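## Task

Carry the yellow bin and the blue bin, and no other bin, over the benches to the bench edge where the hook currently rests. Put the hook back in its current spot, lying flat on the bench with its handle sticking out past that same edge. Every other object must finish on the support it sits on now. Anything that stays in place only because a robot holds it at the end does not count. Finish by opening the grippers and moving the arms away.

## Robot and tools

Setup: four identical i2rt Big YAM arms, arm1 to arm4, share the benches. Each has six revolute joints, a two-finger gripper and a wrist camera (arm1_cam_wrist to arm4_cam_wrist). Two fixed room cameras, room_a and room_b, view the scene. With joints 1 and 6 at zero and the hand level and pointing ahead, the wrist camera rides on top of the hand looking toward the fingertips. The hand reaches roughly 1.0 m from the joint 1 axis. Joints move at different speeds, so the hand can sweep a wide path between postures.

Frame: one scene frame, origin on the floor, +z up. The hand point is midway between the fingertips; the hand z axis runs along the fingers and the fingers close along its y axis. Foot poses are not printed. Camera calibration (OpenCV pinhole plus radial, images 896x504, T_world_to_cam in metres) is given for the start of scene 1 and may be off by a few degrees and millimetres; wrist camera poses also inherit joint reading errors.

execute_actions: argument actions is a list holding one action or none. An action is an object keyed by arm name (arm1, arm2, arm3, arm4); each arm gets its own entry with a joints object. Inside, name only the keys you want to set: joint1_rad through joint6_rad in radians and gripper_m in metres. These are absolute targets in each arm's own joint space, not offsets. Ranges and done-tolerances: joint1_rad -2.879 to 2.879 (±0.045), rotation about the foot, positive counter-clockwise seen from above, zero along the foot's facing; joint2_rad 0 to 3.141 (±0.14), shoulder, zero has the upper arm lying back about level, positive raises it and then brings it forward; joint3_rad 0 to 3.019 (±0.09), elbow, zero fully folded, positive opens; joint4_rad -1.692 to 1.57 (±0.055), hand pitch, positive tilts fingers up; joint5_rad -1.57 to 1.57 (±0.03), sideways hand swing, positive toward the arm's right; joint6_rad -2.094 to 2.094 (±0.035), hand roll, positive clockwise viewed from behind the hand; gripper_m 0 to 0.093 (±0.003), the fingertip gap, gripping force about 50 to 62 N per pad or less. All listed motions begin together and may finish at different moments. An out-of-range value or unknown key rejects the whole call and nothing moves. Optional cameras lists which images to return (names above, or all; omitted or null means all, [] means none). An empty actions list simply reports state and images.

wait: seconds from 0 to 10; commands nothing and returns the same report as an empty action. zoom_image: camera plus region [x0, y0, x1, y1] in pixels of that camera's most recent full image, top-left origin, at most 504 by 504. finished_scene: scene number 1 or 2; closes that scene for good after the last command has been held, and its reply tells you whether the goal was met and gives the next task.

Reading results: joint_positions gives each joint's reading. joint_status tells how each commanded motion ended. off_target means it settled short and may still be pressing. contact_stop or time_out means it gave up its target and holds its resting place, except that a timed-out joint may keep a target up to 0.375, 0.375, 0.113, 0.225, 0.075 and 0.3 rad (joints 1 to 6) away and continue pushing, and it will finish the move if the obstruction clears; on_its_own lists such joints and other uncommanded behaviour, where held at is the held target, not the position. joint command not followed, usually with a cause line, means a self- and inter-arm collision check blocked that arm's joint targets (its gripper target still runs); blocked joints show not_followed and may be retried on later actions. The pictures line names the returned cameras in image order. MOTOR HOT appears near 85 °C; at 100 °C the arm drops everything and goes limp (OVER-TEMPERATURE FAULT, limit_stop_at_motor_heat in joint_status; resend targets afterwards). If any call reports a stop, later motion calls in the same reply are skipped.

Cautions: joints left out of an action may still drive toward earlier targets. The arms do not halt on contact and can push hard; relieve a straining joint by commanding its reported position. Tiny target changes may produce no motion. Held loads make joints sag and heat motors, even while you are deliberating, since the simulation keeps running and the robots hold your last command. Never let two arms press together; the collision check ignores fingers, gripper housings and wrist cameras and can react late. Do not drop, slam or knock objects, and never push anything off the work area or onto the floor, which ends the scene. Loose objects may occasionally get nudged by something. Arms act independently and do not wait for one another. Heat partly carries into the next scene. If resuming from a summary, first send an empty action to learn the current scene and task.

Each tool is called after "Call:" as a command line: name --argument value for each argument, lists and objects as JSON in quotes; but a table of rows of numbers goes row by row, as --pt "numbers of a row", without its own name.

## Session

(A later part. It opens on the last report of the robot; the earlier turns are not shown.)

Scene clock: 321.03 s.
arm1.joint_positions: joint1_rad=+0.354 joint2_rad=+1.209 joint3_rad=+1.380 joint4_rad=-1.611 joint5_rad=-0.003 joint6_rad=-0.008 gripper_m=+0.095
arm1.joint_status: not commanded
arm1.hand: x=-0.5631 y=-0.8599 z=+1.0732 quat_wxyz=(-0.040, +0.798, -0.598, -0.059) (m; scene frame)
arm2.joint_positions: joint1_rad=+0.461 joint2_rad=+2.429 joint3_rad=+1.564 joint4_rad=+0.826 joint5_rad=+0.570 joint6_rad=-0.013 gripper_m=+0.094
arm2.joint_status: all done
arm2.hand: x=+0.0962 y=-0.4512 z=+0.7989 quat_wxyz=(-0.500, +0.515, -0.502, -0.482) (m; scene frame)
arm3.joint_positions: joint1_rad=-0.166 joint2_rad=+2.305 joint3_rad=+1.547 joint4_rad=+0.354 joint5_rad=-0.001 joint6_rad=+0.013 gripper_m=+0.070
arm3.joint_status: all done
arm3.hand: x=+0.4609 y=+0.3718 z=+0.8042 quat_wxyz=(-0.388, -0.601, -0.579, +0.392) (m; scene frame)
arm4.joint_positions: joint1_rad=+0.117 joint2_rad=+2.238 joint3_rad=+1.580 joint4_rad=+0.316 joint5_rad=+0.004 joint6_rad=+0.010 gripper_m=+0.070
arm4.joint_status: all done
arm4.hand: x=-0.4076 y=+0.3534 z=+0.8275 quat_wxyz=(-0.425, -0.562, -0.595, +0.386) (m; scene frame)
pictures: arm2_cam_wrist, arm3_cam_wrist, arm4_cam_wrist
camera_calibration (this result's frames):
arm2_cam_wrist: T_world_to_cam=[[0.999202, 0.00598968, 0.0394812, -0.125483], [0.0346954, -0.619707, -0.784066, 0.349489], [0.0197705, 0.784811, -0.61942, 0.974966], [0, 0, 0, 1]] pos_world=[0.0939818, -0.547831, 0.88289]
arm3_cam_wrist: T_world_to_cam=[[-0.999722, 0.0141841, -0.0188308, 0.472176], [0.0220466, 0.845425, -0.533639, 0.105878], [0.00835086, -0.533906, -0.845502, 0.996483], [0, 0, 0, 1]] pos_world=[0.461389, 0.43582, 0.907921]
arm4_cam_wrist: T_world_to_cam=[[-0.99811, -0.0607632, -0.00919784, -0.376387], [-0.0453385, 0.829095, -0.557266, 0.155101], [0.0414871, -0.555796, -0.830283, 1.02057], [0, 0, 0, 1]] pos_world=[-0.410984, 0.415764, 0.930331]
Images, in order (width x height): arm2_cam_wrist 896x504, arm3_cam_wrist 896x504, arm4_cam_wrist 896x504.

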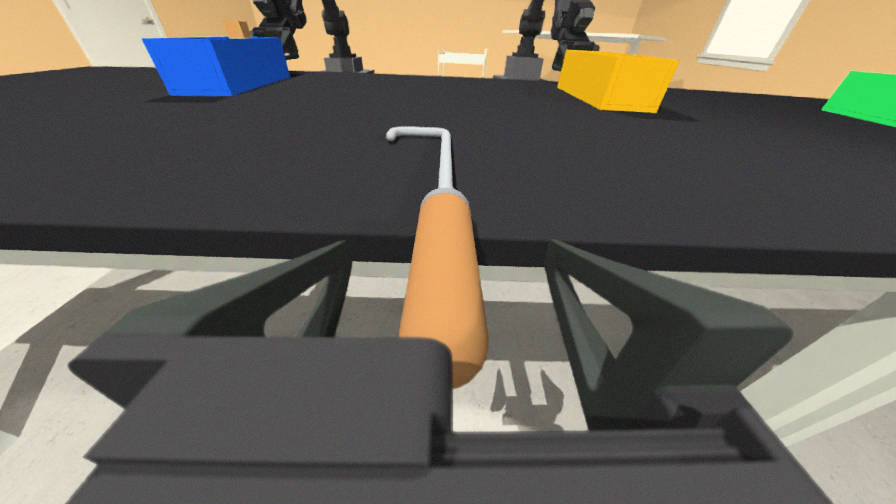

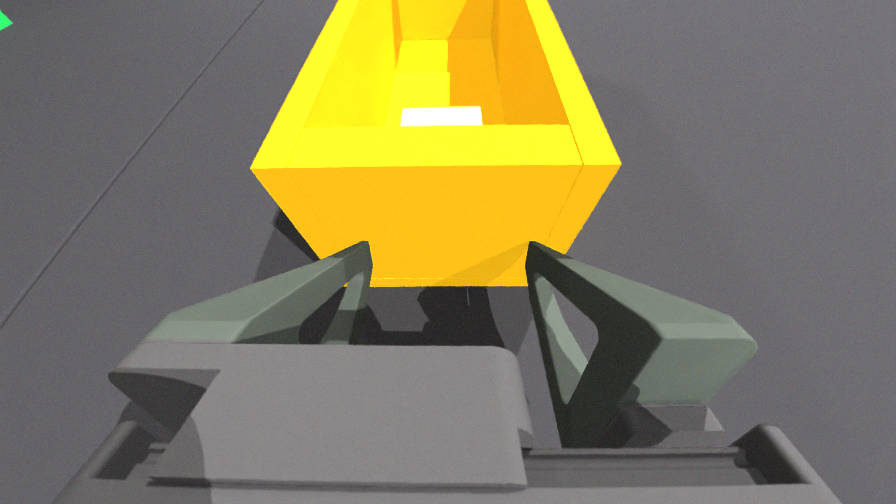

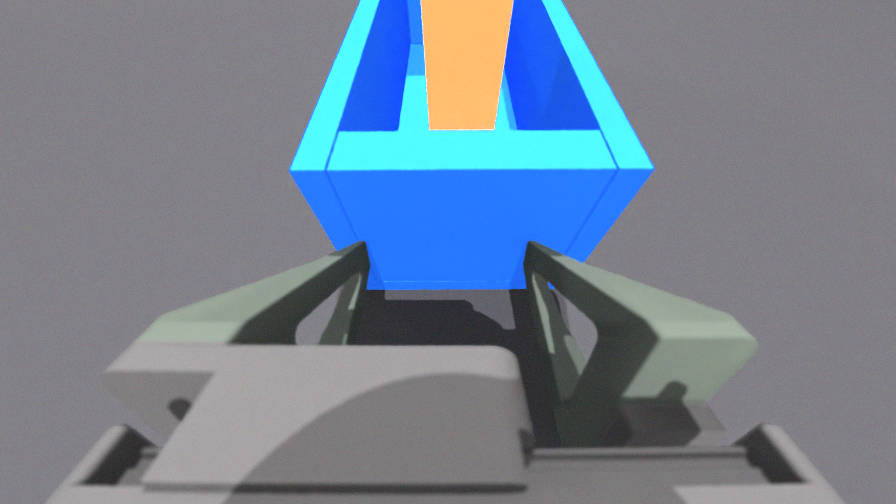

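Call:
execute_actions --actions '[{"arm2":{"joints":{"gripper_m":0.01}},"arm3":{"joints":{"joint2_rad":2.455,"joint3_rad":1.84}},"arm4":{"joints":{"joint2_rad":2.39,"joint3_rad":1.862}}}]' --cameras '["arm2_cam_wrist","arm3_cam_wrist","arm4_cam_wrist"]'

Scene clock: 330.70 s.
arm1.joint_positions: joint1_rad=+0.354 joint2_rad=+1.209 joint3_rad=+1.380 joint4_rad=-1.611 joint5_rad=-0.003 joint6_rad=-0.008 gripper_m=+0.095
arm1.joint_status: not commanded
arm1.hand: x=-0.5631 y=-0.8599 z=+1.0732 quat_wxyz=(-0.040, +0.798, -0.598, -0.059) (m; scene frame)
arm2.joint_positions: joint1_rad=+0.461 joint2_rad=+2.429 joint3_rad=+1.564 joint4_rad=+0.826 joint5_rad=+0.568 joint6_rad=-0.012 gripper_m=+0.030
arm2.joint_status: gripper_m off_target (ended at +0.030, target +0.010)
arm2.hand: x=+0.0960 y=-0.4512 z=+0.7989 quat_wxyz=(-0.500, +0.515, -0.501, -0.483) (m; scene frame)
arm3.joint_positions: joint1_rad=-0.166 joint2_rad=+2.450 joint3_rad=+1.781 joint4_rad=+0.354 joint5_rad=-0.001 joint6_rad=+0.013 gripper_m=+0.070
arm3.joint_status: all done
arm3.hand: x=+0.4594 y=+0.3109 z=+0.8036 quat_wxyz=(-0.413, -0.582, -0.562, +0.418) (m; scene frame)
arm4.joint_positions: joint1_rad=+0.117 joint2_rad=+2.381 joint3_rad=+1.803 joint4_rad=+0.316 joint5_rad=+0.004 joint6_rad=+0.010 gripper_m=+0.070
arm4.joint_status: all done
arm4.hand: x=-0.4033 y=+0.2967 z=+0.8265 quat_wxyz=(-0.449, -0.547, -0.578, +0.408) (m; scene frame)
pictures: arm2_cam_wrist, arm3_cam_wrist, arm4_cam_wrist
camera_calibration (this result's frames):
arm2_cam_wrist: T_world_to_cam=[[0.999224, 0.00748856, 0.0386677, -0.123897], [0.0349862, -0.619674, -0.784079, 0.349492], [0.0180898, 0.784823, -0.619455, 0.975162], [0, 0, 0, 1]] pos_world=[0.0939328, -0.547831, 0.88289]
arm3_cam_wrist: T_world_to_cam=[[-0.999764, 0.0125059, -0.0177806, 0.471195], [0.0207295, 0.794734, -0.606604, 0.232122], [0.00654471, -0.606829, -0.794805, 0.946302], [0, 0, 0, 1]] pos_world=[0.460078, 0.383876, 0.90131]
arm4_cam_wrist: T_world_to_cam=[[-0.998103, -0.0606785, -0.0104107, -0.374535], [-0.0411074, 0.782724, -0.62101, 0.269897], [0.0458307, -0.619404, -0.783734, 0.97027], [0, 0, 0, 1]] pos_world=[-0.407198, 0.367008, 0.924142]
Images, in order (width x height): arm2_cam_wrist 896x504, arm3_cam_wrist 896x504, arm4_cam_wrist 896x504.

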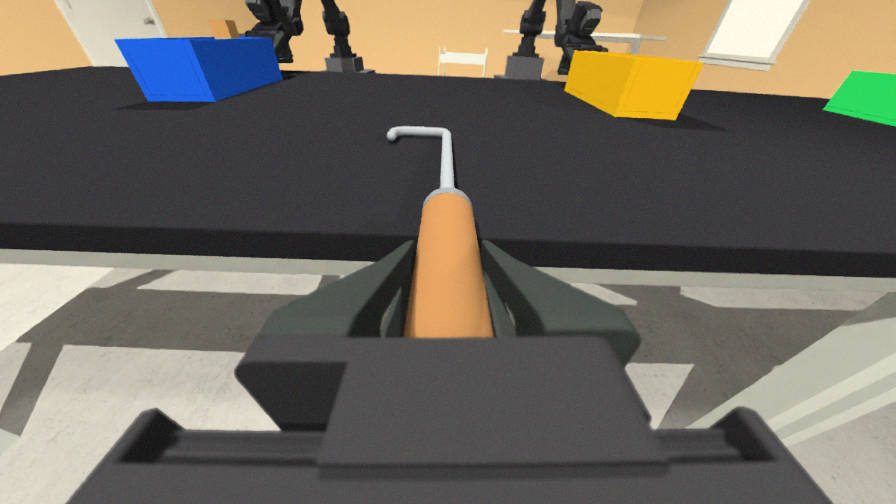

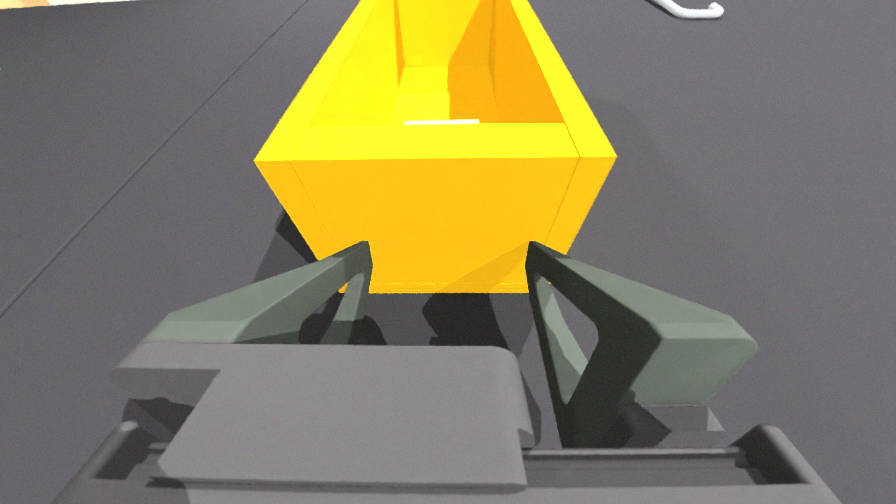

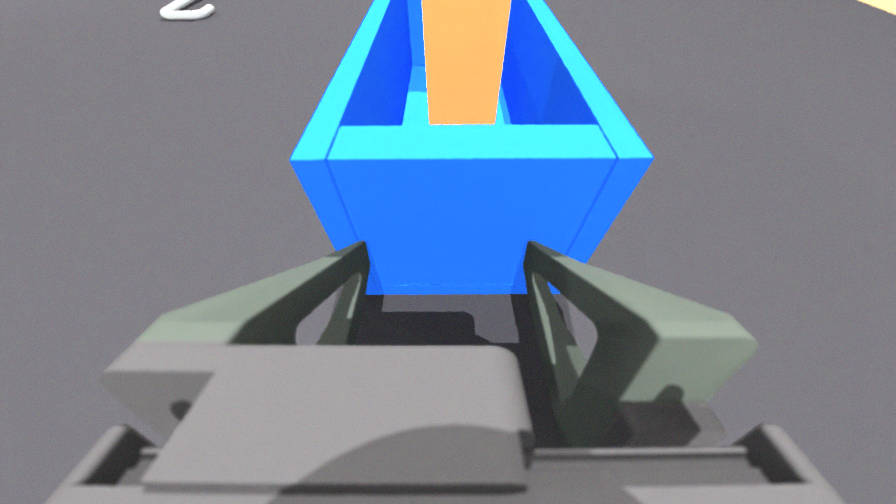

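Call:
execute_actions --actions '[{"arm2":{"joints":{"joint2_rad":2.22}},"arm3":{"joints":{"joint2_rad":2.575,"joint3_rad":2.05}},"arm4":{"joints":{"joint2_rad":2.51,"joint3_rad":2.055}}}]' --cameras '["arm2_cam_wrist","arm3_cam_wrist","arm4_cam_wrist"]'

Scene clock: 349.53 s.
arm1.joint_positions: joint1_rad=+0.354 joint2_rad=+1.209 joint3_rad=+1.380 joint4_rad=-1.611 joint5_rad=-0.003 joint6_rad=-0.008 gripper_m=+0.095
arm1.joint_status: not commanded
arm1.hand: x=-0.5631 y=-0.8599 z=+1.0732 quat_wxyz=(-0.040, +0.798, -0.598, -0.059) (m; scene frame)
arm2.joint_positions: joint1_rad=+0.460 joint2_rad=+2.229 joint3_rad=+1.564 joint4_rad=+0.801 joint5_rad=+0.568 joint6_rad=-0.012 gripper_m=+0.030
arm2.joint_status: all done
arm2.hand: x=+0.0940 y=-0.4462 z=+0.9539 quat_wxyz=(-0.513, +0.453, -0.488, -0.542) (m; scene frame)
arm3.joint_positions: joint1_rad=-0.166 joint2_rad=+2.568 joint3_rad=+1.989 joint4_rad=+0.354 joint5_rad=-0.001 joint6_rad=+0.013 gripper_m=+0.070
arm3.joint_status: all done
arm3.hand: x=+0.4582 y=+0.2649 z=+0.8127 quat_wxyz=(-0.439, -0.563, -0.543, +0.444) (m; scene frame)
arm4.joint_positions: joint1_rad=+0.117 joint2_rad=+2.497 joint3_rad=+1.994 joint4_rad=+0.316 joint5_rad=+0.004 joint6_rad=+0.010 gripper_m=+0.070
arm4.joint_status: all done
arm4.hand: x=-0.4002 y=+0.2556 z=+0.8303 quat_wxyz=(-0.470, -0.531, -0.560, +0.428) (m; scene frame)
pictures: arm2_cam_wrist, arm3_cam_wrist, arm4_cam_wrist
camera_calibration (this result's frames):
arm2_cam_wrist: T_world_to_cam=[[0.998511, 0.00743759, -0.0540347, -0.0395203], [-0.0431879, -0.49727, -0.86652, 0.614794], [-0.0333147, 0.867564, -0.496209, 0.99155], [0, 0, 0, 1]] pos_world=[0.0990463, -0.55422, 1.02261]
arm3_cam_wrist: T_world_to_cam=[[-0.999804, 0.0108948, -0.0165583, 0.470231], [0.0192241, 0.73648, -0.676186, 0.346916], [0.00482794, -0.676371, -0.736545, 0.897449], [0, 0, 0, 1]] pos_world=[0.459136, 0.346389, 0.903377]
arm4_cam_wrist: T_world_to_cam=[[-0.99809, -0.0606868, -0.0115677, -0.372933], [-0.0367743, 0.734063, -0.678085, 0.366157], [0.0496422, -0.676364, -0.734893, 0.923137], [0, 0, 0, 1]] pos_world=[-0.404582, 0.332962, 0.922378]
Images, in order (width x height): arm2_cam_wrist 896x504, arm3_cam_wrist 896x504, arm4_cam_wrist 896x504.

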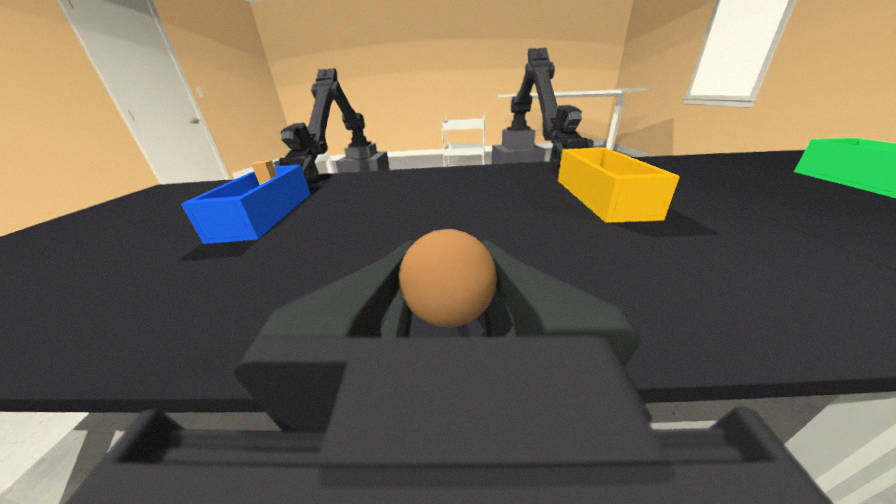

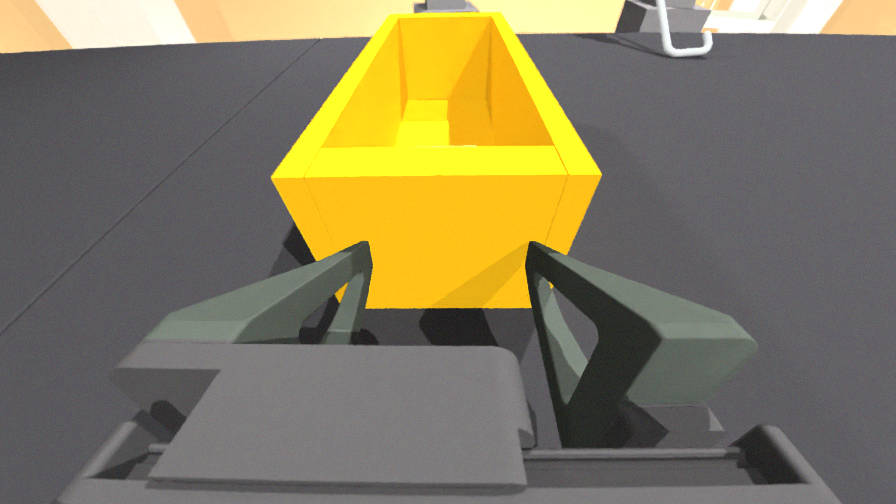

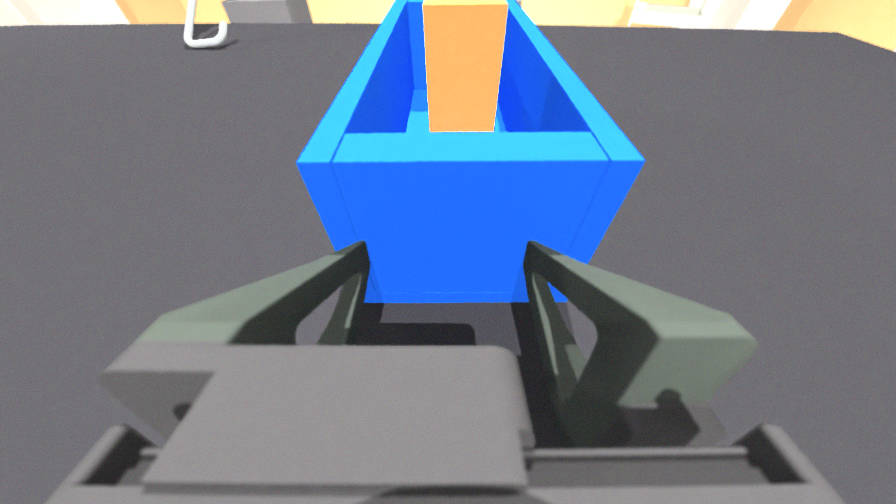

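Call:
execute_actions --actions '[{"arm2":{"joints":{"joint2_rad":2.415,"joint4_rad":0.83}},"arm3":{"joints":{"joint2_rad":2.0,"joint3_rad":1.52}},"arm4":{"joints":{"joint2_rad":1.95,"joint3_rad":1.52}}}]' --cameras '["arm2_cam_wrist","arm3_cam_wrist","arm4_cam_wrist","room_b"]'

Scene clock: 392.13 s.
arm1.joint_positions: joint1_rad=+0.354 joint2_rad=+1.209 joint3_rad=+1.380 joint4_rad=-1.611 joint5_rad=-0.003 joint6_rad=-0.008 gripper_m=+0.095
arm1.joint_status: not commanded
arm1.hand: x=-0.5631 y=-0.8599 z=+1.0732 quat_wxyz=(-0.040, +0.798, -0.598, -0.059) (m; scene frame)
arm2.joint_positions: joint1_rad=+0.460 joint2_rad=+2.426 joint3_rad=+1.565 joint4_rad=+0.821 joint5_rad=+0.565 joint6_rad=-0.010 gripper_m=+0.030
arm2.joint_status: all done
arm2.hand: x=+0.0958 y=-0.4505 z=+0.8003 quat_wxyz=(-0.499, +0.516, -0.502, -0.484) (m; scene frame)
arm3.joint_positions: joint1_rad=-0.166 joint2_rad=+1.990 joint3_rad=+1.516 joint4_rad=+0.349 joint5_rad=-0.001 joint6_rad=+0.013 gripper_m=+0.070
arm3.joint_status: all done
arm3.hand: x=+0.4612 y=+0.3793 z=+1.0412 quat_wxyz=(-0.465, -0.540, -0.520, +0.471) (m; scene frame)
arm4.joint_positions: joint1_rad=+0.117 joint2_rad=+1.946 joint3_rad=+1.523 joint4_rad=+0.313 joint5_rad=+0.004 joint6_rad=+0.010 gripper_m=+0.070
arm4.joint_status: all done
arm4.hand: x=-0.4118 y=+0.3790 z=+1.0320 quat_wxyz=(-0.492, -0.513, -0.542, +0.448) (m; scene frame)
pictures: arm2_cam_wrist, arm3_cam_wrist, arm4_cam_wrist, room_b
camera_calibration (this result's frames):
arm2_cam_wrist: T_world_to_cam=[[0.999253, 0.00938158, 0.0374759, -0.122018], [0.0352036, -0.620657, -0.783292, 0.349905], [0.0159112, 0.784026, -0.620524, 0.976211], [0, 0, 0, 1]] pos_world=[0.0940763, -0.547059, 0.884413]
arm3_cam_wrist: T_world_to_cam=[[-0.999844, 0.0092635, -0.0150561, 0.47485], [0.0174018, 0.665642, -0.746069, 0.517546], [0.00311077, -0.746214, -0.665699, 1.09665], [0, 0, 0, 1]] pos_world=[0.462358, 0.46944, 1.12332]
arm4_cam_wrist: T_world_to_cam=[[-0.998069, -0.0607874, -0.0127674, -0.373415], [-0.0319749, 0.679036, -0.733408, 0.491786], [0.0532515, -0.731584, -0.679669, 1.12085], [0, 0, 0, 1]] pos_world=[-0.416656, 0.463358, 1.11772]
Images, in order (width x height): arm2_cam_wrist 896x504, arm3_cam_wrist 896x504, arm4_cam_wrist 896x504, room_b 896x504.

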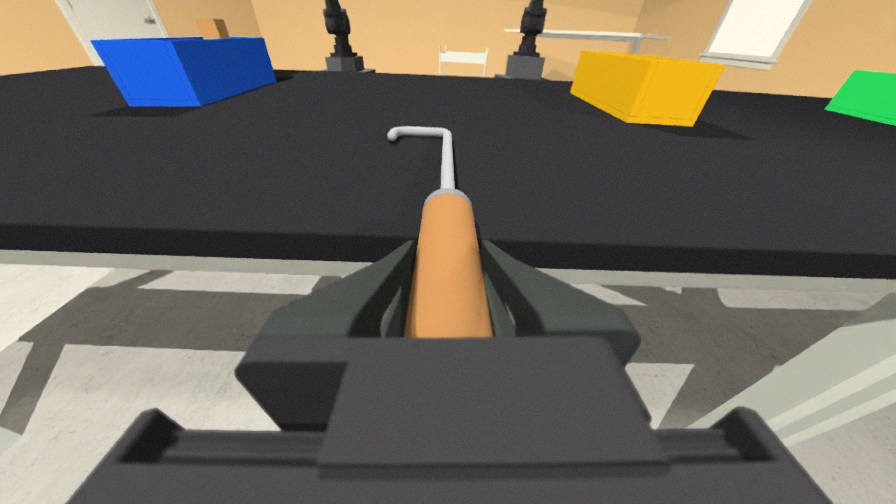

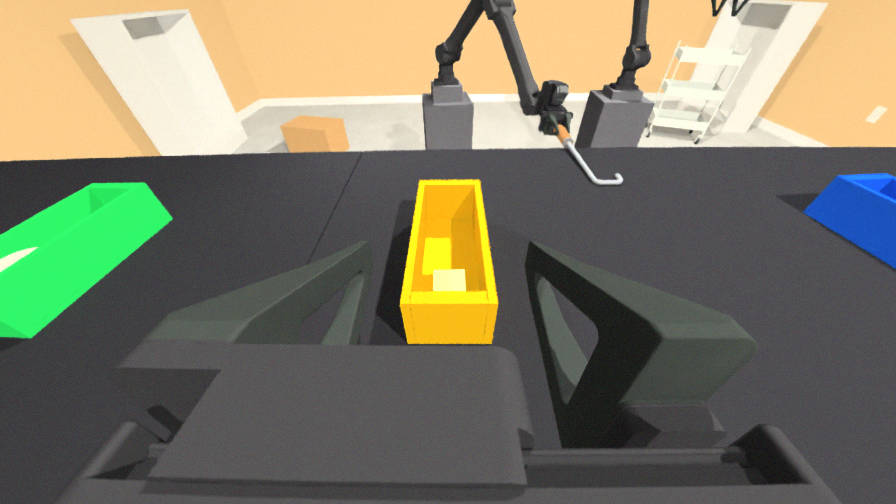

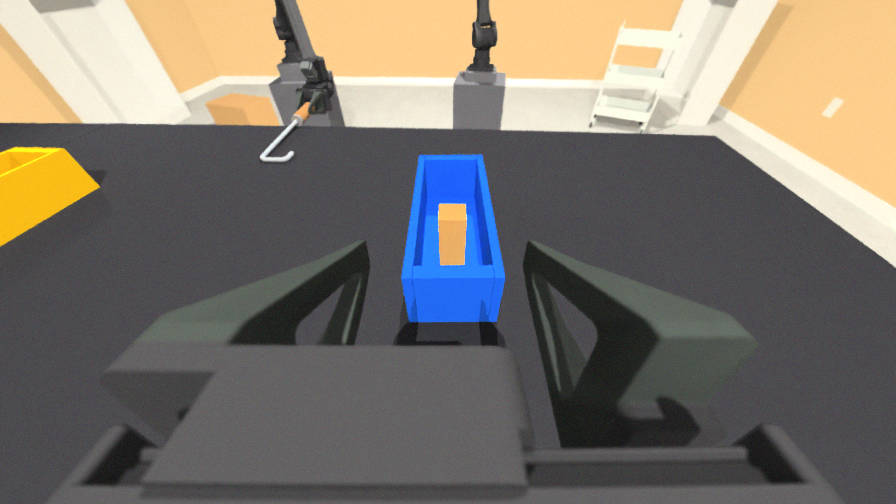

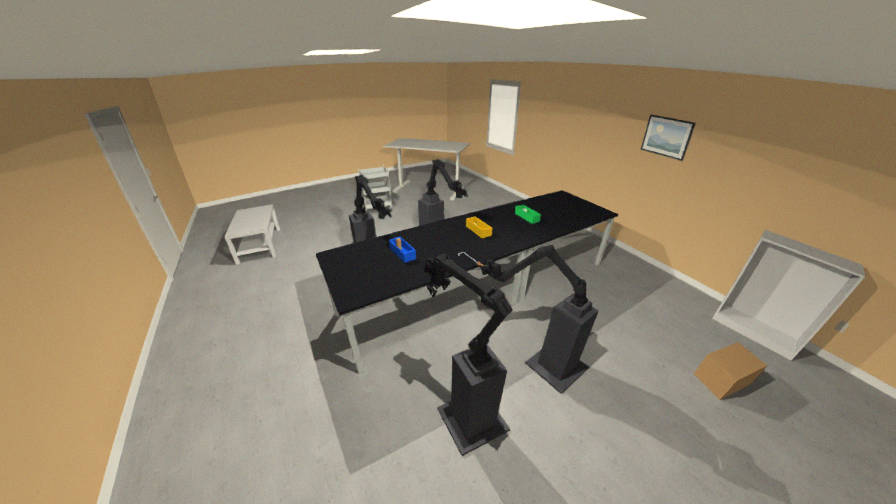

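Call:
execute_actions --actions '[{"arm2":{"joints":{"joint4_rad":0.905,"joint6_rad":-0.5}}}]' --cameras '["arm2_cam_wrist"]'

Call:
execute_actions --actions '[{"arm2":{"joints":{"joint4_rad":0.96,"joint6_rad":-1.0}}}]' --cameras '["arm2_cam_wrist","arm4_cam_wrist"]'

Scene clock: 408.50 s.
arm1.joint_positions: joint1_rad=+0.354 joint2_rad=+1.209 joint3_rad=+1.380 joint4_rad=-1.611 joint5_rad=-0.003 joint6_rad=-0.008 gripper_m=+0.095
arm1.joint_status: not commanded
arm1.hand: x=-0.5631 y=-0.8599 z=+1.0732 quat_wxyz=(-0.040, +0.798, -0.598, -0.059) (m; scene frame)
arm2.joint_positions: joint1_rad=+0.460 joint2_rad=+2.426 joint3_rad=+1.565 joint4_rad=+0.877 joint5_rad=+0.564 joint6_rad=-0.472 gripper_m=+0.030
arm2.joint_status: all done
arm2.hand: x=+0.0956 y=-0.4504 z=+0.8126 quat_wxyz=(-0.605, +0.597, -0.370, -0.375) (m; scene frame)
arm3.joint_positions: joint1_rad=-0.166 joint2_rad=+1.990 joint3_rad=+1.516 joint4_rad=+0.349 joint5_rad=-0.001 joint6_rad=+0.013 gripper_m=+0.070
arm3.joint_status: not commanded
arm3.hand: x=+0.4612 y=+0.3793 z=+1.0412 quat_wxyz=(-0.465, -0.540, -0.520, +0.471) (m; scene frame)
arm4.joint_positions: joint1_rad=+0.117 joint2_rad=+1.946 joint3_rad=+1.523 joint4_rad=+0.313 joint5_rad=+0.004 joint6_rad=+0.010 gripper_m=+0.070
arm4.joint_status: not commanded
arm4.hand: x=-0.4118 y=+0.3790 z=+1.0320 quat_wxyz=(-0.492, -0.513, -0.542, +0.448) (m; scene frame)
pictures: arm2_cam_wrist
camera_calibration (this result's frames):
arm2_cam_wrist: T_world_to_cam=[[0.891721, 0.00371091, 0.45257, -0.451828], [0.369377, -0.583789, -0.723015, 0.295375], [0.261522, 0.811897, -0.521948, 0.892744], [0, 0, 0, 1]] pos_world=[0.0603274, -0.550702, 0.88401]
Images, in order (width x height): arm2_cam_wrist 896x504.

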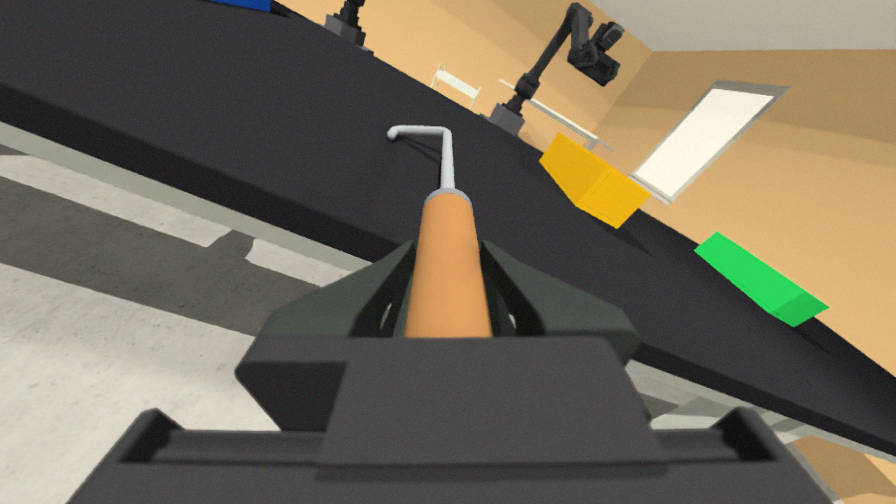

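Scene clock: 410.00 s.
arm1.joint_positions: joint1_rad=+0.354 joint2_rad=+1.209 joint3_rad=+1.380 joint4_rad=-1.611 joint5_rad=-0.003 joint6_rad=-0.008 gripper_m=+0.095
arm1.joint_status: not commanded
arm1.hand: x=-0.5631 y=-0.8599 z=+1.0732 quat_wxyz=(-0.040, +0.798, -0.598, -0.059) (m; scene frame)
arm2.joint_positions: joint1_rad=+0.460 joint2_rad=+2.426 joint3_rad=+1.565 joint4_rad=+0.932 joint5_rad=+0.564 joint6_rad=-0.974 gripper_m=+0.030
arm2.joint_status: all done
arm2.hand: x=+0.0958 y=-0.4508 z=+0.8246 quat_wxyz=(-0.691, +0.651, -0.215, -0.227) (m; scene frame)
arm3.joint_positions: joint1_rad=-0.166 joint2_rad=+1.990 joint3_rad=+1.516 joint4_rad=+0.349 joint5_rad=-0.001 joint6_rad=+0.013 gripper_m=+0.070
arm3.joint_status: not commanded
arm3.hand: x=+0.4612 y=+0.3793 z=+1.0412 quat_wxyz=(-0.465, -0.540, -0.520, +0.471) (m; scene frame)
arm4.joint_positions: joint1_rad=+0.117 joint2_rad=+1.946 joint3_rad=+1.523 joint4_rad=+0.313 joint5_rad=+0.004 joint6_rad=+0.010 gripper_m=+0.070
arm4.joint_status: not commanded
arm4.hand: x=-0.4118 y=+0.3790 z=+1.0320 quat_wxyz=(-0.492, -0.513, -0.542, +0.448) (m; scene frame)
pictures: arm2_cam_wrist, arm4_cam_wrist
camera_calibration (this result's frames):
arm2_cam_wrist: T_world_to_cam=[[0.587785, -0.038455, 0.808103, -0.740498], [0.654262, -0.564946, -0.50277, 0.103269], [0.475868, 0.824231, -0.306907, 0.706959], [0, 0, 0, 1]] pos_world=[0.0312691, -0.552832, 0.86729]
arm4_cam_wrist: T_world_to_cam=[[-0.998069, -0.0607874, -0.0127674, -0.373415], [-0.0319749, 0.679036, -0.733408, 0.491786], [0.0532515, -0.731584, -0.679669, 1.12085], [0, 0, 0, 1]] pos_world=[-0.416656, 0.463358, 1.11772]
Images, in order (width x height): arm2_cam_wrist 896x504, arm4_cam_wrist 896x504.

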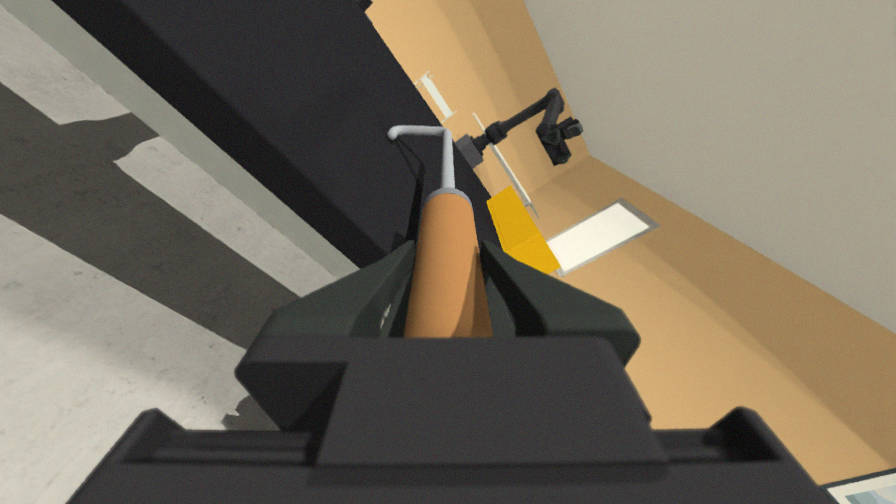

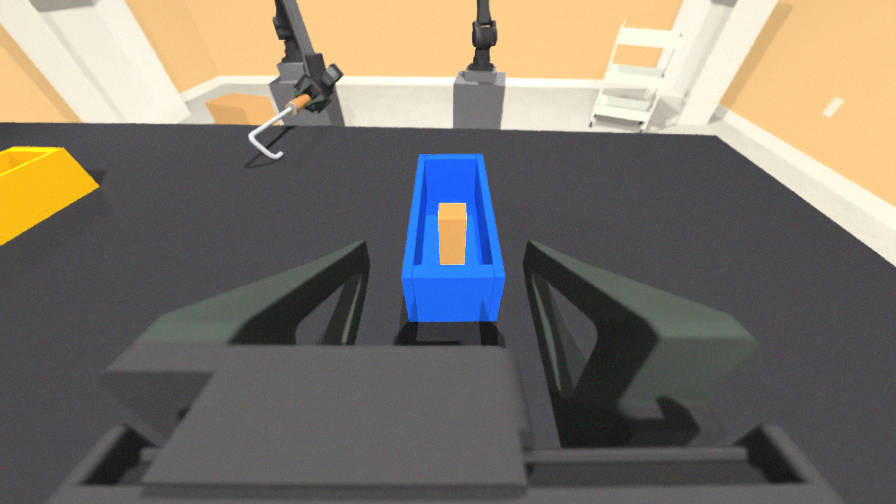

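Call:
execute_actions --actions '[{"arm2":{"joints":{"joint4_rad":0.985,"joint6_rad":-1.6}}}]' --cameras '["arm2_cam_wrist"]'

Call:
execute_actions --actions '[{"arm2":{"joints":{"joint2_rad":2.28}}}]' --cameras '["arm2_cam_wrist","arm3_cam_wrist","room_b"]'

Scene clock: 415.83 s.
arm1.joint_positions: joint1_rad=+0.354 joint2_rad=+1.209 joint3_rad=+1.380 joint4_rad=-1.611 joint5_rad=-0.003 joint6_rad=-0.008 gripper_m=+0.095
arm1.joint_status: not commanded
arm1.hand: x=-0.5631 y=-0.8599 z=+1.0732 quat_wxyz=(-0.040, +0.798, -0.598, -0.059) (m; scene frame)
arm2.joint_positions: joint1_rad=+0.460 joint2_rad=+2.426 joint3_rad=+1.565 joint4_rad=+0.957 joint5_rad=+0.564 joint6_rad=-1.580 gripper_m=+0.030
arm2.joint_status: all done
arm2.hand: x=+0.0960 y=-0.4512 z=+0.8302 quat_wxyz=(-0.735, +0.678, -0.016, -0.016) (m; scene frame)
arm3.joint_positions: joint1_rad=-0.166 joint2_rad=+1.990 joint3_rad=+1.516 joint4_rad=+0.349 joint5_rad=-0.001 joint6_rad=+0.013 gripper_m=+0.070
arm3.joint_status: not commanded
arm3.hand: x=+0.4612 y=+0.3793 z=+1.0412 quat_wxyz=(-0.465, -0.540, -0.520, +0.471) (m; scene frame)
arm4.joint_positions: joint1_rad=+0.117 joint2_rad=+1.946 joint3_rad=+1.523 joint4_rad=+0.313 joint5_rad=+0.004 joint6_rad=+0.010 gripper_m=+0.070
arm4.joint_status: not commanded
arm4.hand: x=-0.4118 y=+0.3790 z=+1.0320 quat_wxyz=(-0.492, -0.513, -0.542, +0.448) (m; scene frame)
pictures: arm2_cam_wrist
camera_calibration (this result's frames):
arm2_cam_wrist: T_world_to_cam=[[0.0358101, -0.0706066, 0.996861, -0.863357], [0.804017, -0.590388, -0.0706992, -0.278822], [0.593527, 0.804025, 0.035627, 0.40412], [0, 0, 0, 1]] pos_world=[0.0152381, -0.550494, 0.826537]
Images, in order (width x height): arm2_cam_wrist 896x504.

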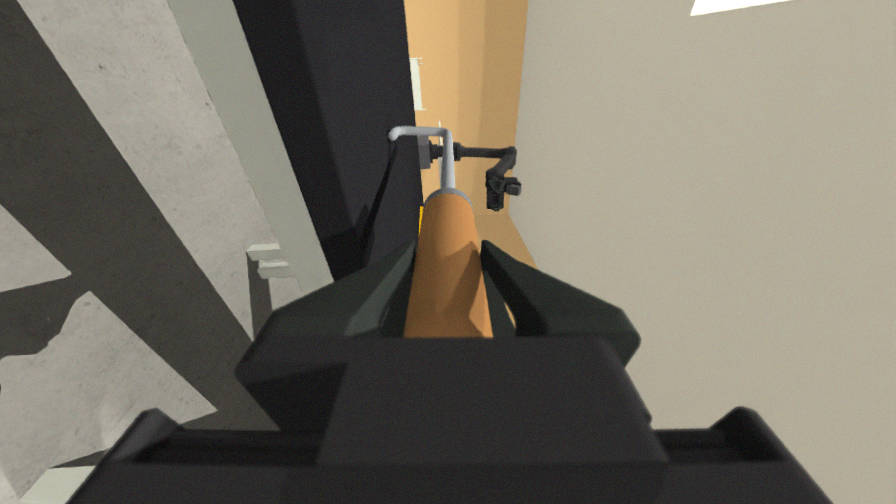

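Scene clock: 417.03 s.
arm1.joint_positions: joint1_rad=+0.354 joint2_rad=+1.209 joint3_rad=+1.380 joint4_rad=-1.611 joint5_rad=-0.003 joint6_rad=-0.008 gripper_m=+0.095
arm1.joint_status: not commanded
arm1.hand: x=-0.5631 y=-0.8599 z=+1.0732 quat_wxyz=(-0.040, +0.798, -0.598, -0.059) (m; scene frame)
arm2.joint_positions: joint1_rad=+0.459 joint2_rad=+2.329 joint3_rad=+1.565 joint4_rad=+0.957 joint5_rad=+0.566 joint6_rad=-1.585 gripper_m=+0.030
arm2.joint_status: all done
arm2.hand: x=+0.0955 y=-0.4481 z=+0.9079 quat_wxyz=(-0.761, +0.647, -0.034, -0.031) (m; scene frame)
arm3.joint_positions: joint1_rad=-0.166 joint2_rad=+1.990 joint3_rad=+1.516 joint4_rad=+0.349 joint5_rad=-0.001 joint6_rad=+0.013 gripper_m=+0.070
arm3.joint_status: not commanded
arm3.hand: x=+0.4612 y=+0.3793 z=+1.0412 quat_wxyz=(-0.465, -0.540, -0.520, +0.471) (m; scene frame)
arm4.joint_positions: joint1_rad=+0.117 joint2_rad=+1.946 joint3_rad=+1.523 joint4_rad=+0.313 joint5_rad=+0.004 joint6_rad=+0.010 gripper_m=+0.070
arm4.joint_status: not commanded
arm4.hand: x=-0.4118 y=+0.3790 z=+1.0320 quat_wxyz=(-0.492, -0.513, -0.542, +0.448) (m; scene frame)
pictures: arm2_cam_wrist, arm3_cam_wrist, room_b
camera_calibration (this result's frames):
arm2_cam_wrist: T_world_to_cam=[[0.0826956, -0.152159, 0.98489, -0.970789], [0.796334, -0.584099, -0.157103, -0.189077], [0.599178, 0.797293, 0.0728671, 0.361872], [0, 0, 0, 1]] pos_world=[0.0140224, -0.546672, 0.900048]
arm3_cam_wrist: T_world_to_cam=[[-0.999844, 0.0092635, -0.0150561, 0.47485], [0.0174018, 0.665642, -0.746069, 0.517546], [0.00311077, -0.746214, -0.665699, 1.09665], [0, 0, 0, 1]] pos_world=[0.462358, 0.46944, 1.12332]
Images, in order (width x height): arm2_cam_wrist 896x504, arm3_cam_wrist 896x504, room_b 896x504.

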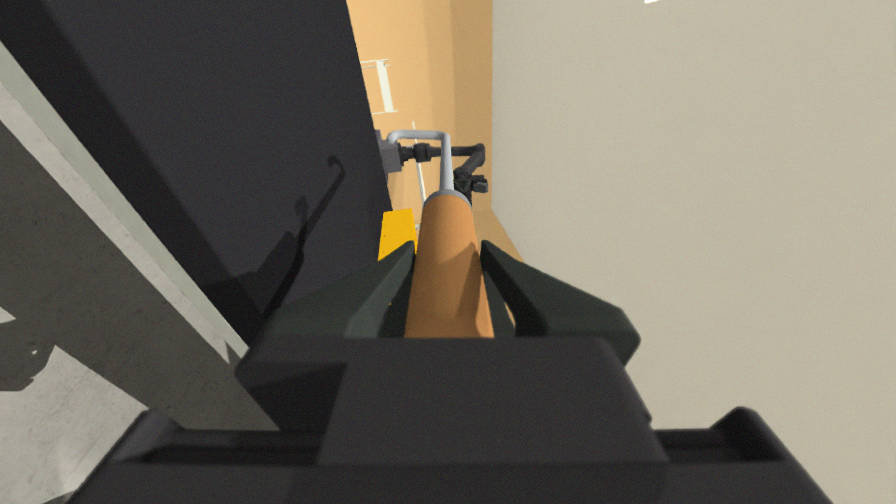

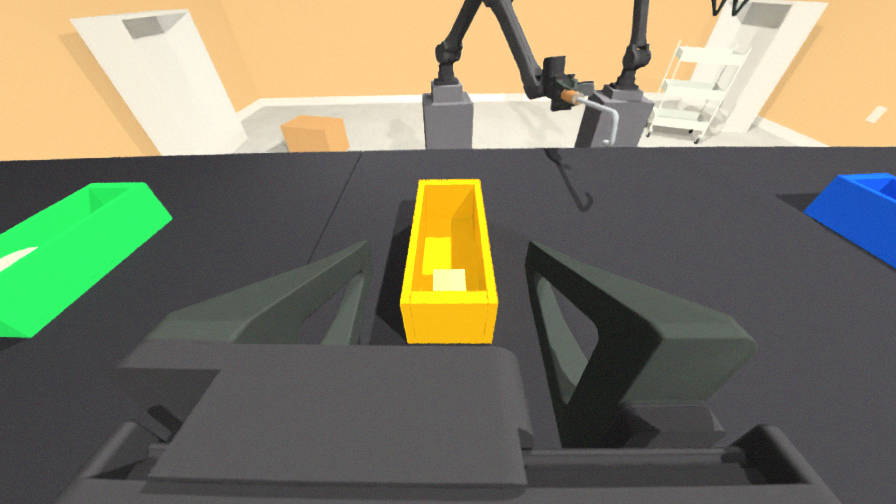

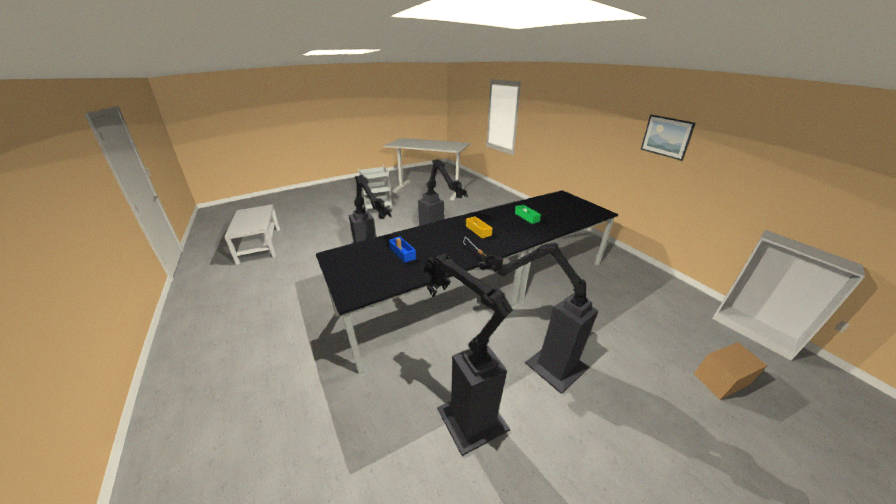

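Call:
execute_actions --actions '[{"arm2":{"joints":{"joint1_rad":-0.106,"joint2_rad":2.19,"joint3_rad":1.835,"joint4_rad":0.62,"joint5_rad":0.0}}}]' --cameras '["arm2_cam_wrist","arm3_cam_wrist","room_b"]'

Scene clock: 436.47 s.
arm1.joint_positions: joint1_rad=+0.354 joint2_rad=+1.209 joint3_rad=+1.380 joint4_rad=-1.611 joint5_rad=-0.003 joint6_rad=-0.008 gripper_m=+0.095
arm1.joint_status: not commanded
arm1.hand: x=-0.5631 y=-0.8599 z=+1.0732 quat_wxyz=(-0.040, +0.798, -0.598, -0.059) (m; scene frame)
arm2.joint_positions: joint1_rad=-0.111 joint2_rad=+2.237 joint3_rad=+1.772 joint4_rad=+0.605 joint5_rad=+0.001 joint6_rad=-1.585 gripper_m=+0.030
arm2.joint_status: all done
arm2.hand: x=+0.4638 y=-0.2985 z=+1.0201 quat_wxyz=(-0.755, +0.656, +0.001, +0.008) (m; scene frame)
arm3.joint_positions: joint1_rad=-0.166 joint2_rad=+1.990 joint3_rad=+1.516 joint4_rad=+0.349 joint5_rad=-0.001 joint6_rad=+0.013 gripper_m=+0.070
arm3.joint_status: not commanded
arm3.hand: x=+0.4612 y=+0.3793 z=+1.0412 quat_wxyz=(-0.465, -0.540, -0.520, +0.471) (m; scene frame)
arm4.joint_positions: joint1_rad=+0.117 joint2_rad=+1.946 joint3_rad=+1.523 joint4_rad=+0.313 joint5_rad=+0.004 joint6_rad=+0.010 gripper_m=+0.070
arm4.joint_status: not commanded
arm4.hand: x=-0.4118 y=+0.3790 z=+1.0320 quat_wxyz=(-0.492, -0.513, -0.542, +0.448) (m; scene frame)
pictures: arm2_cam_wrist, arm3_cam_wrist, room_b
camera_calibration (this result's frames):
arm2_cam_wrist: T_world_to_cam=[[-0.0211251, -0.129882, 0.991304, -1.04066], [0.799966, -0.596921, -0.0611614, -0.480817], [0.599674, 0.791717, 0.116511, -0.0327033], [0, 0, 0, 1]] pos_world=[0.382264, -0.396281, 1.00602]
arm3_cam_wrist: T_world_to_cam=[[-0.999844, 0.0092635, -0.0150561, 0.47485], [0.0174018, 0.665642, -0.746069, 0.517546], [0.00311077, -0.746214, -0.665699, 1.09665], [0, 0, 0, 1]] pos_world=[0.462358, 0.46944, 1.12332]
Images, in order (width x height): arm2_cam_wrist 896x504, arm3_cam_wrist 896x504, room_b 896x504.

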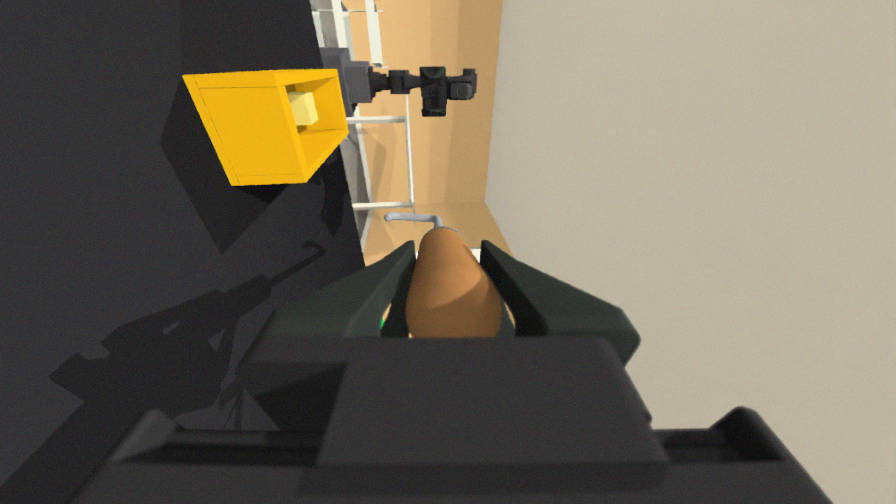

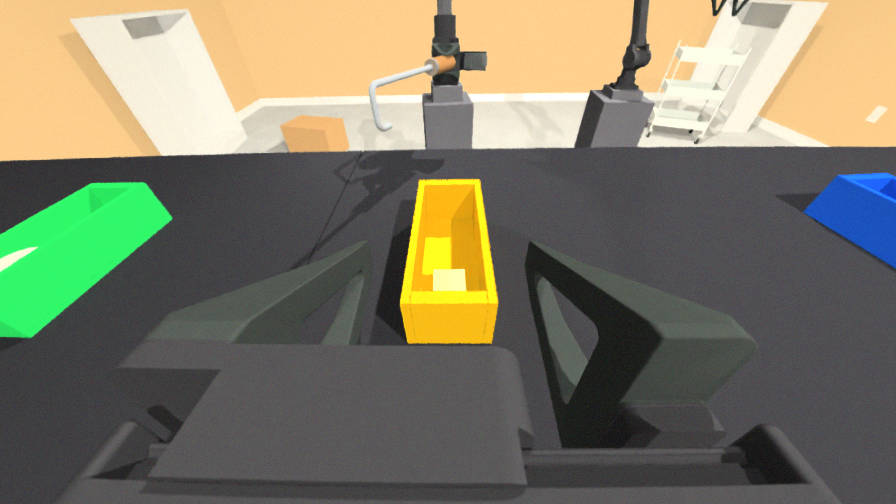

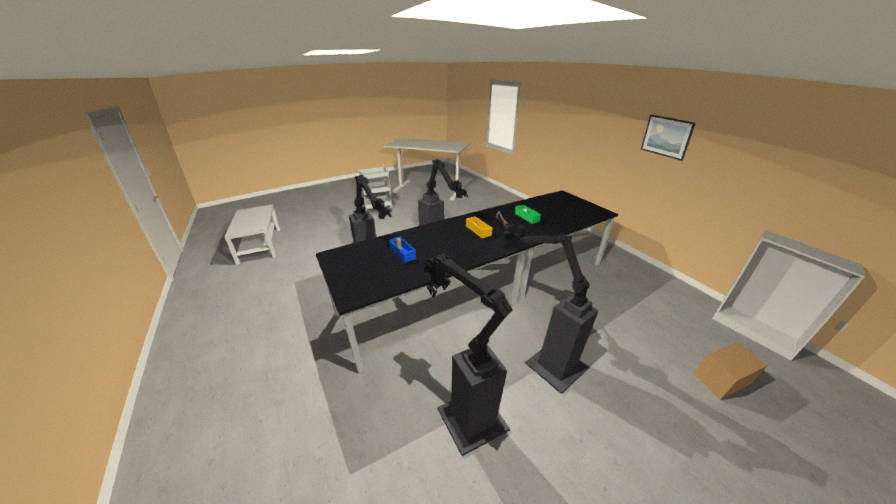

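Call:
execute_actions --actions '[{"arm2":{"joints":{"joint1_rad":0.01,"joint2_rad":2.27,"joint3_rad":1.95,"joint4_rad":0.578}}}]' --cameras '["arm2_cam_wrist","arm3_cam_wrist"]'

Scene clock: 462.47 s.
arm1.joint_positions: joint1_rad=+0.354 joint2_rad=+1.209 joint3_rad=+1.380 joint4_rad=-1.611 joint5_rad=-0.003 joint6_rad=-0.008 gripper_m=+0.095
arm1.joint_status: not commanded
arm1.hand: x=-0.5631 y=-0.8599 z=+1.0732 quat_wxyz=(-0.040, +0.798, -0.598, -0.059) (m; scene frame)
arm2.joint_positions: joint1_rad=+0.005 joint2_rad=+2.277 joint3_rad=+1.856 joint4_rad=+0.566 joint5_rad=+0.001 joint6_rad=-1.585 gripper_m=+0.030
arm2.joint_status: joint3_rad time_out (moved +0.084 of +0.178); the others done
arm2.on_its_own: joint3_rad reads +1.856 and still pushes toward +1.950 since a time_out
arm2.hand: x=+0.3578 y=-0.2868 z=+1.0245 quat_wxyz=(-0.755, +0.653, +0.039, -0.037) (m; scene frame)
arm3.joint_positions: joint1_rad=-0.166 joint2_rad=+1.990 joint3_rad=+1.516 joint4_rad=+0.349 joint5_rad=-0.001 joint6_rad=+0.013 gripper_m=+0.070
arm3.joint_status: not commanded
arm3.hand: x=+0.4612 y=+0.3793 z=+1.0412 quat_wxyz=(-0.465, -0.540, -0.520, +0.471) (m; scene frame)
arm4.joint_positions: joint1_rad=+0.117 joint2_rad=+1.946 joint3_rad=+1.523 joint4_rad=+0.313 joint5_rad=+0.004 joint6_rad=+0.010 gripper_m=+0.070
arm4.joint_status: not commanded
arm4.hand: x=-0.4118 y=+0.3790 z=+1.0320 quat_wxyz=(-0.492, -0.513, -0.542, +0.448) (m; scene frame)
pictures: arm2_cam_wrist, arm3_cam_wrist
camera_calibration (this result's frames):
arm2_cam_wrist: T_world_to_cam=[[-0.0053428, -0.135897, 0.990709, -1.05258], [0.864005, -0.499419, -0.0638465, -0.380893], [0.503456, 0.855636, 0.120084, 0.070196], [0, 0, 0, 1]] pos_world=[0.288129, -0.39333, 1.01005]
arm3_cam_wrist: T_world_to_cam=[[-0.999844, 0.0092635, -0.0150561, 0.47485], [0.0174018, 0.665642, -0.746069, 0.517546], [0.00311077, -0.746214, -0.665699, 1.09665], [0, 0, 0, 1]] pos_world=[0.462358, 0.46944, 1.12332]
Images, in order (width x height): arm2_cam_wrist 896x504, arm3_cam_wrist 896x504.

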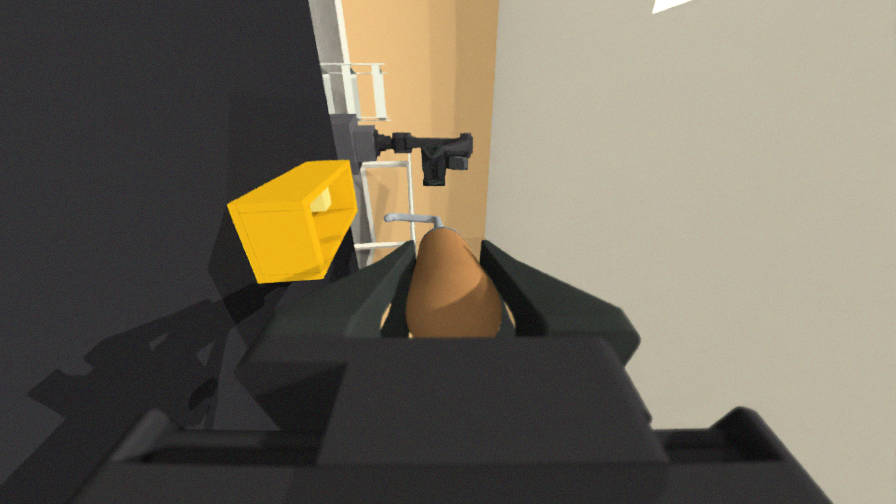

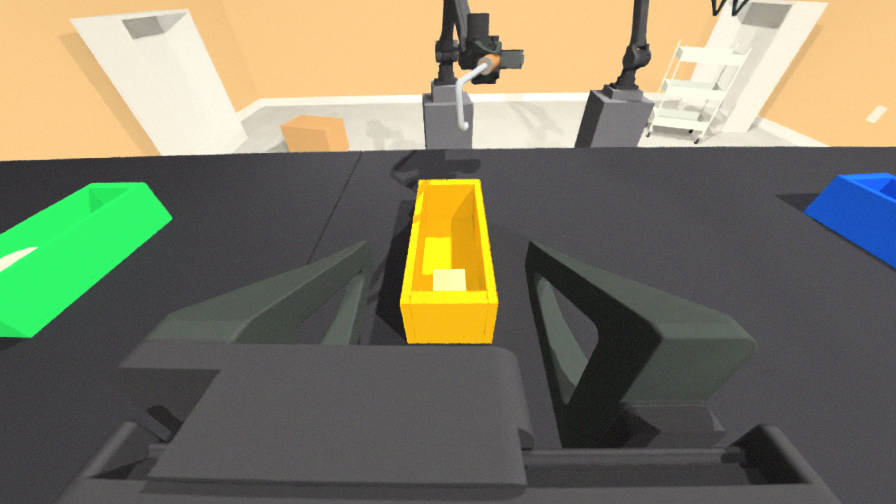

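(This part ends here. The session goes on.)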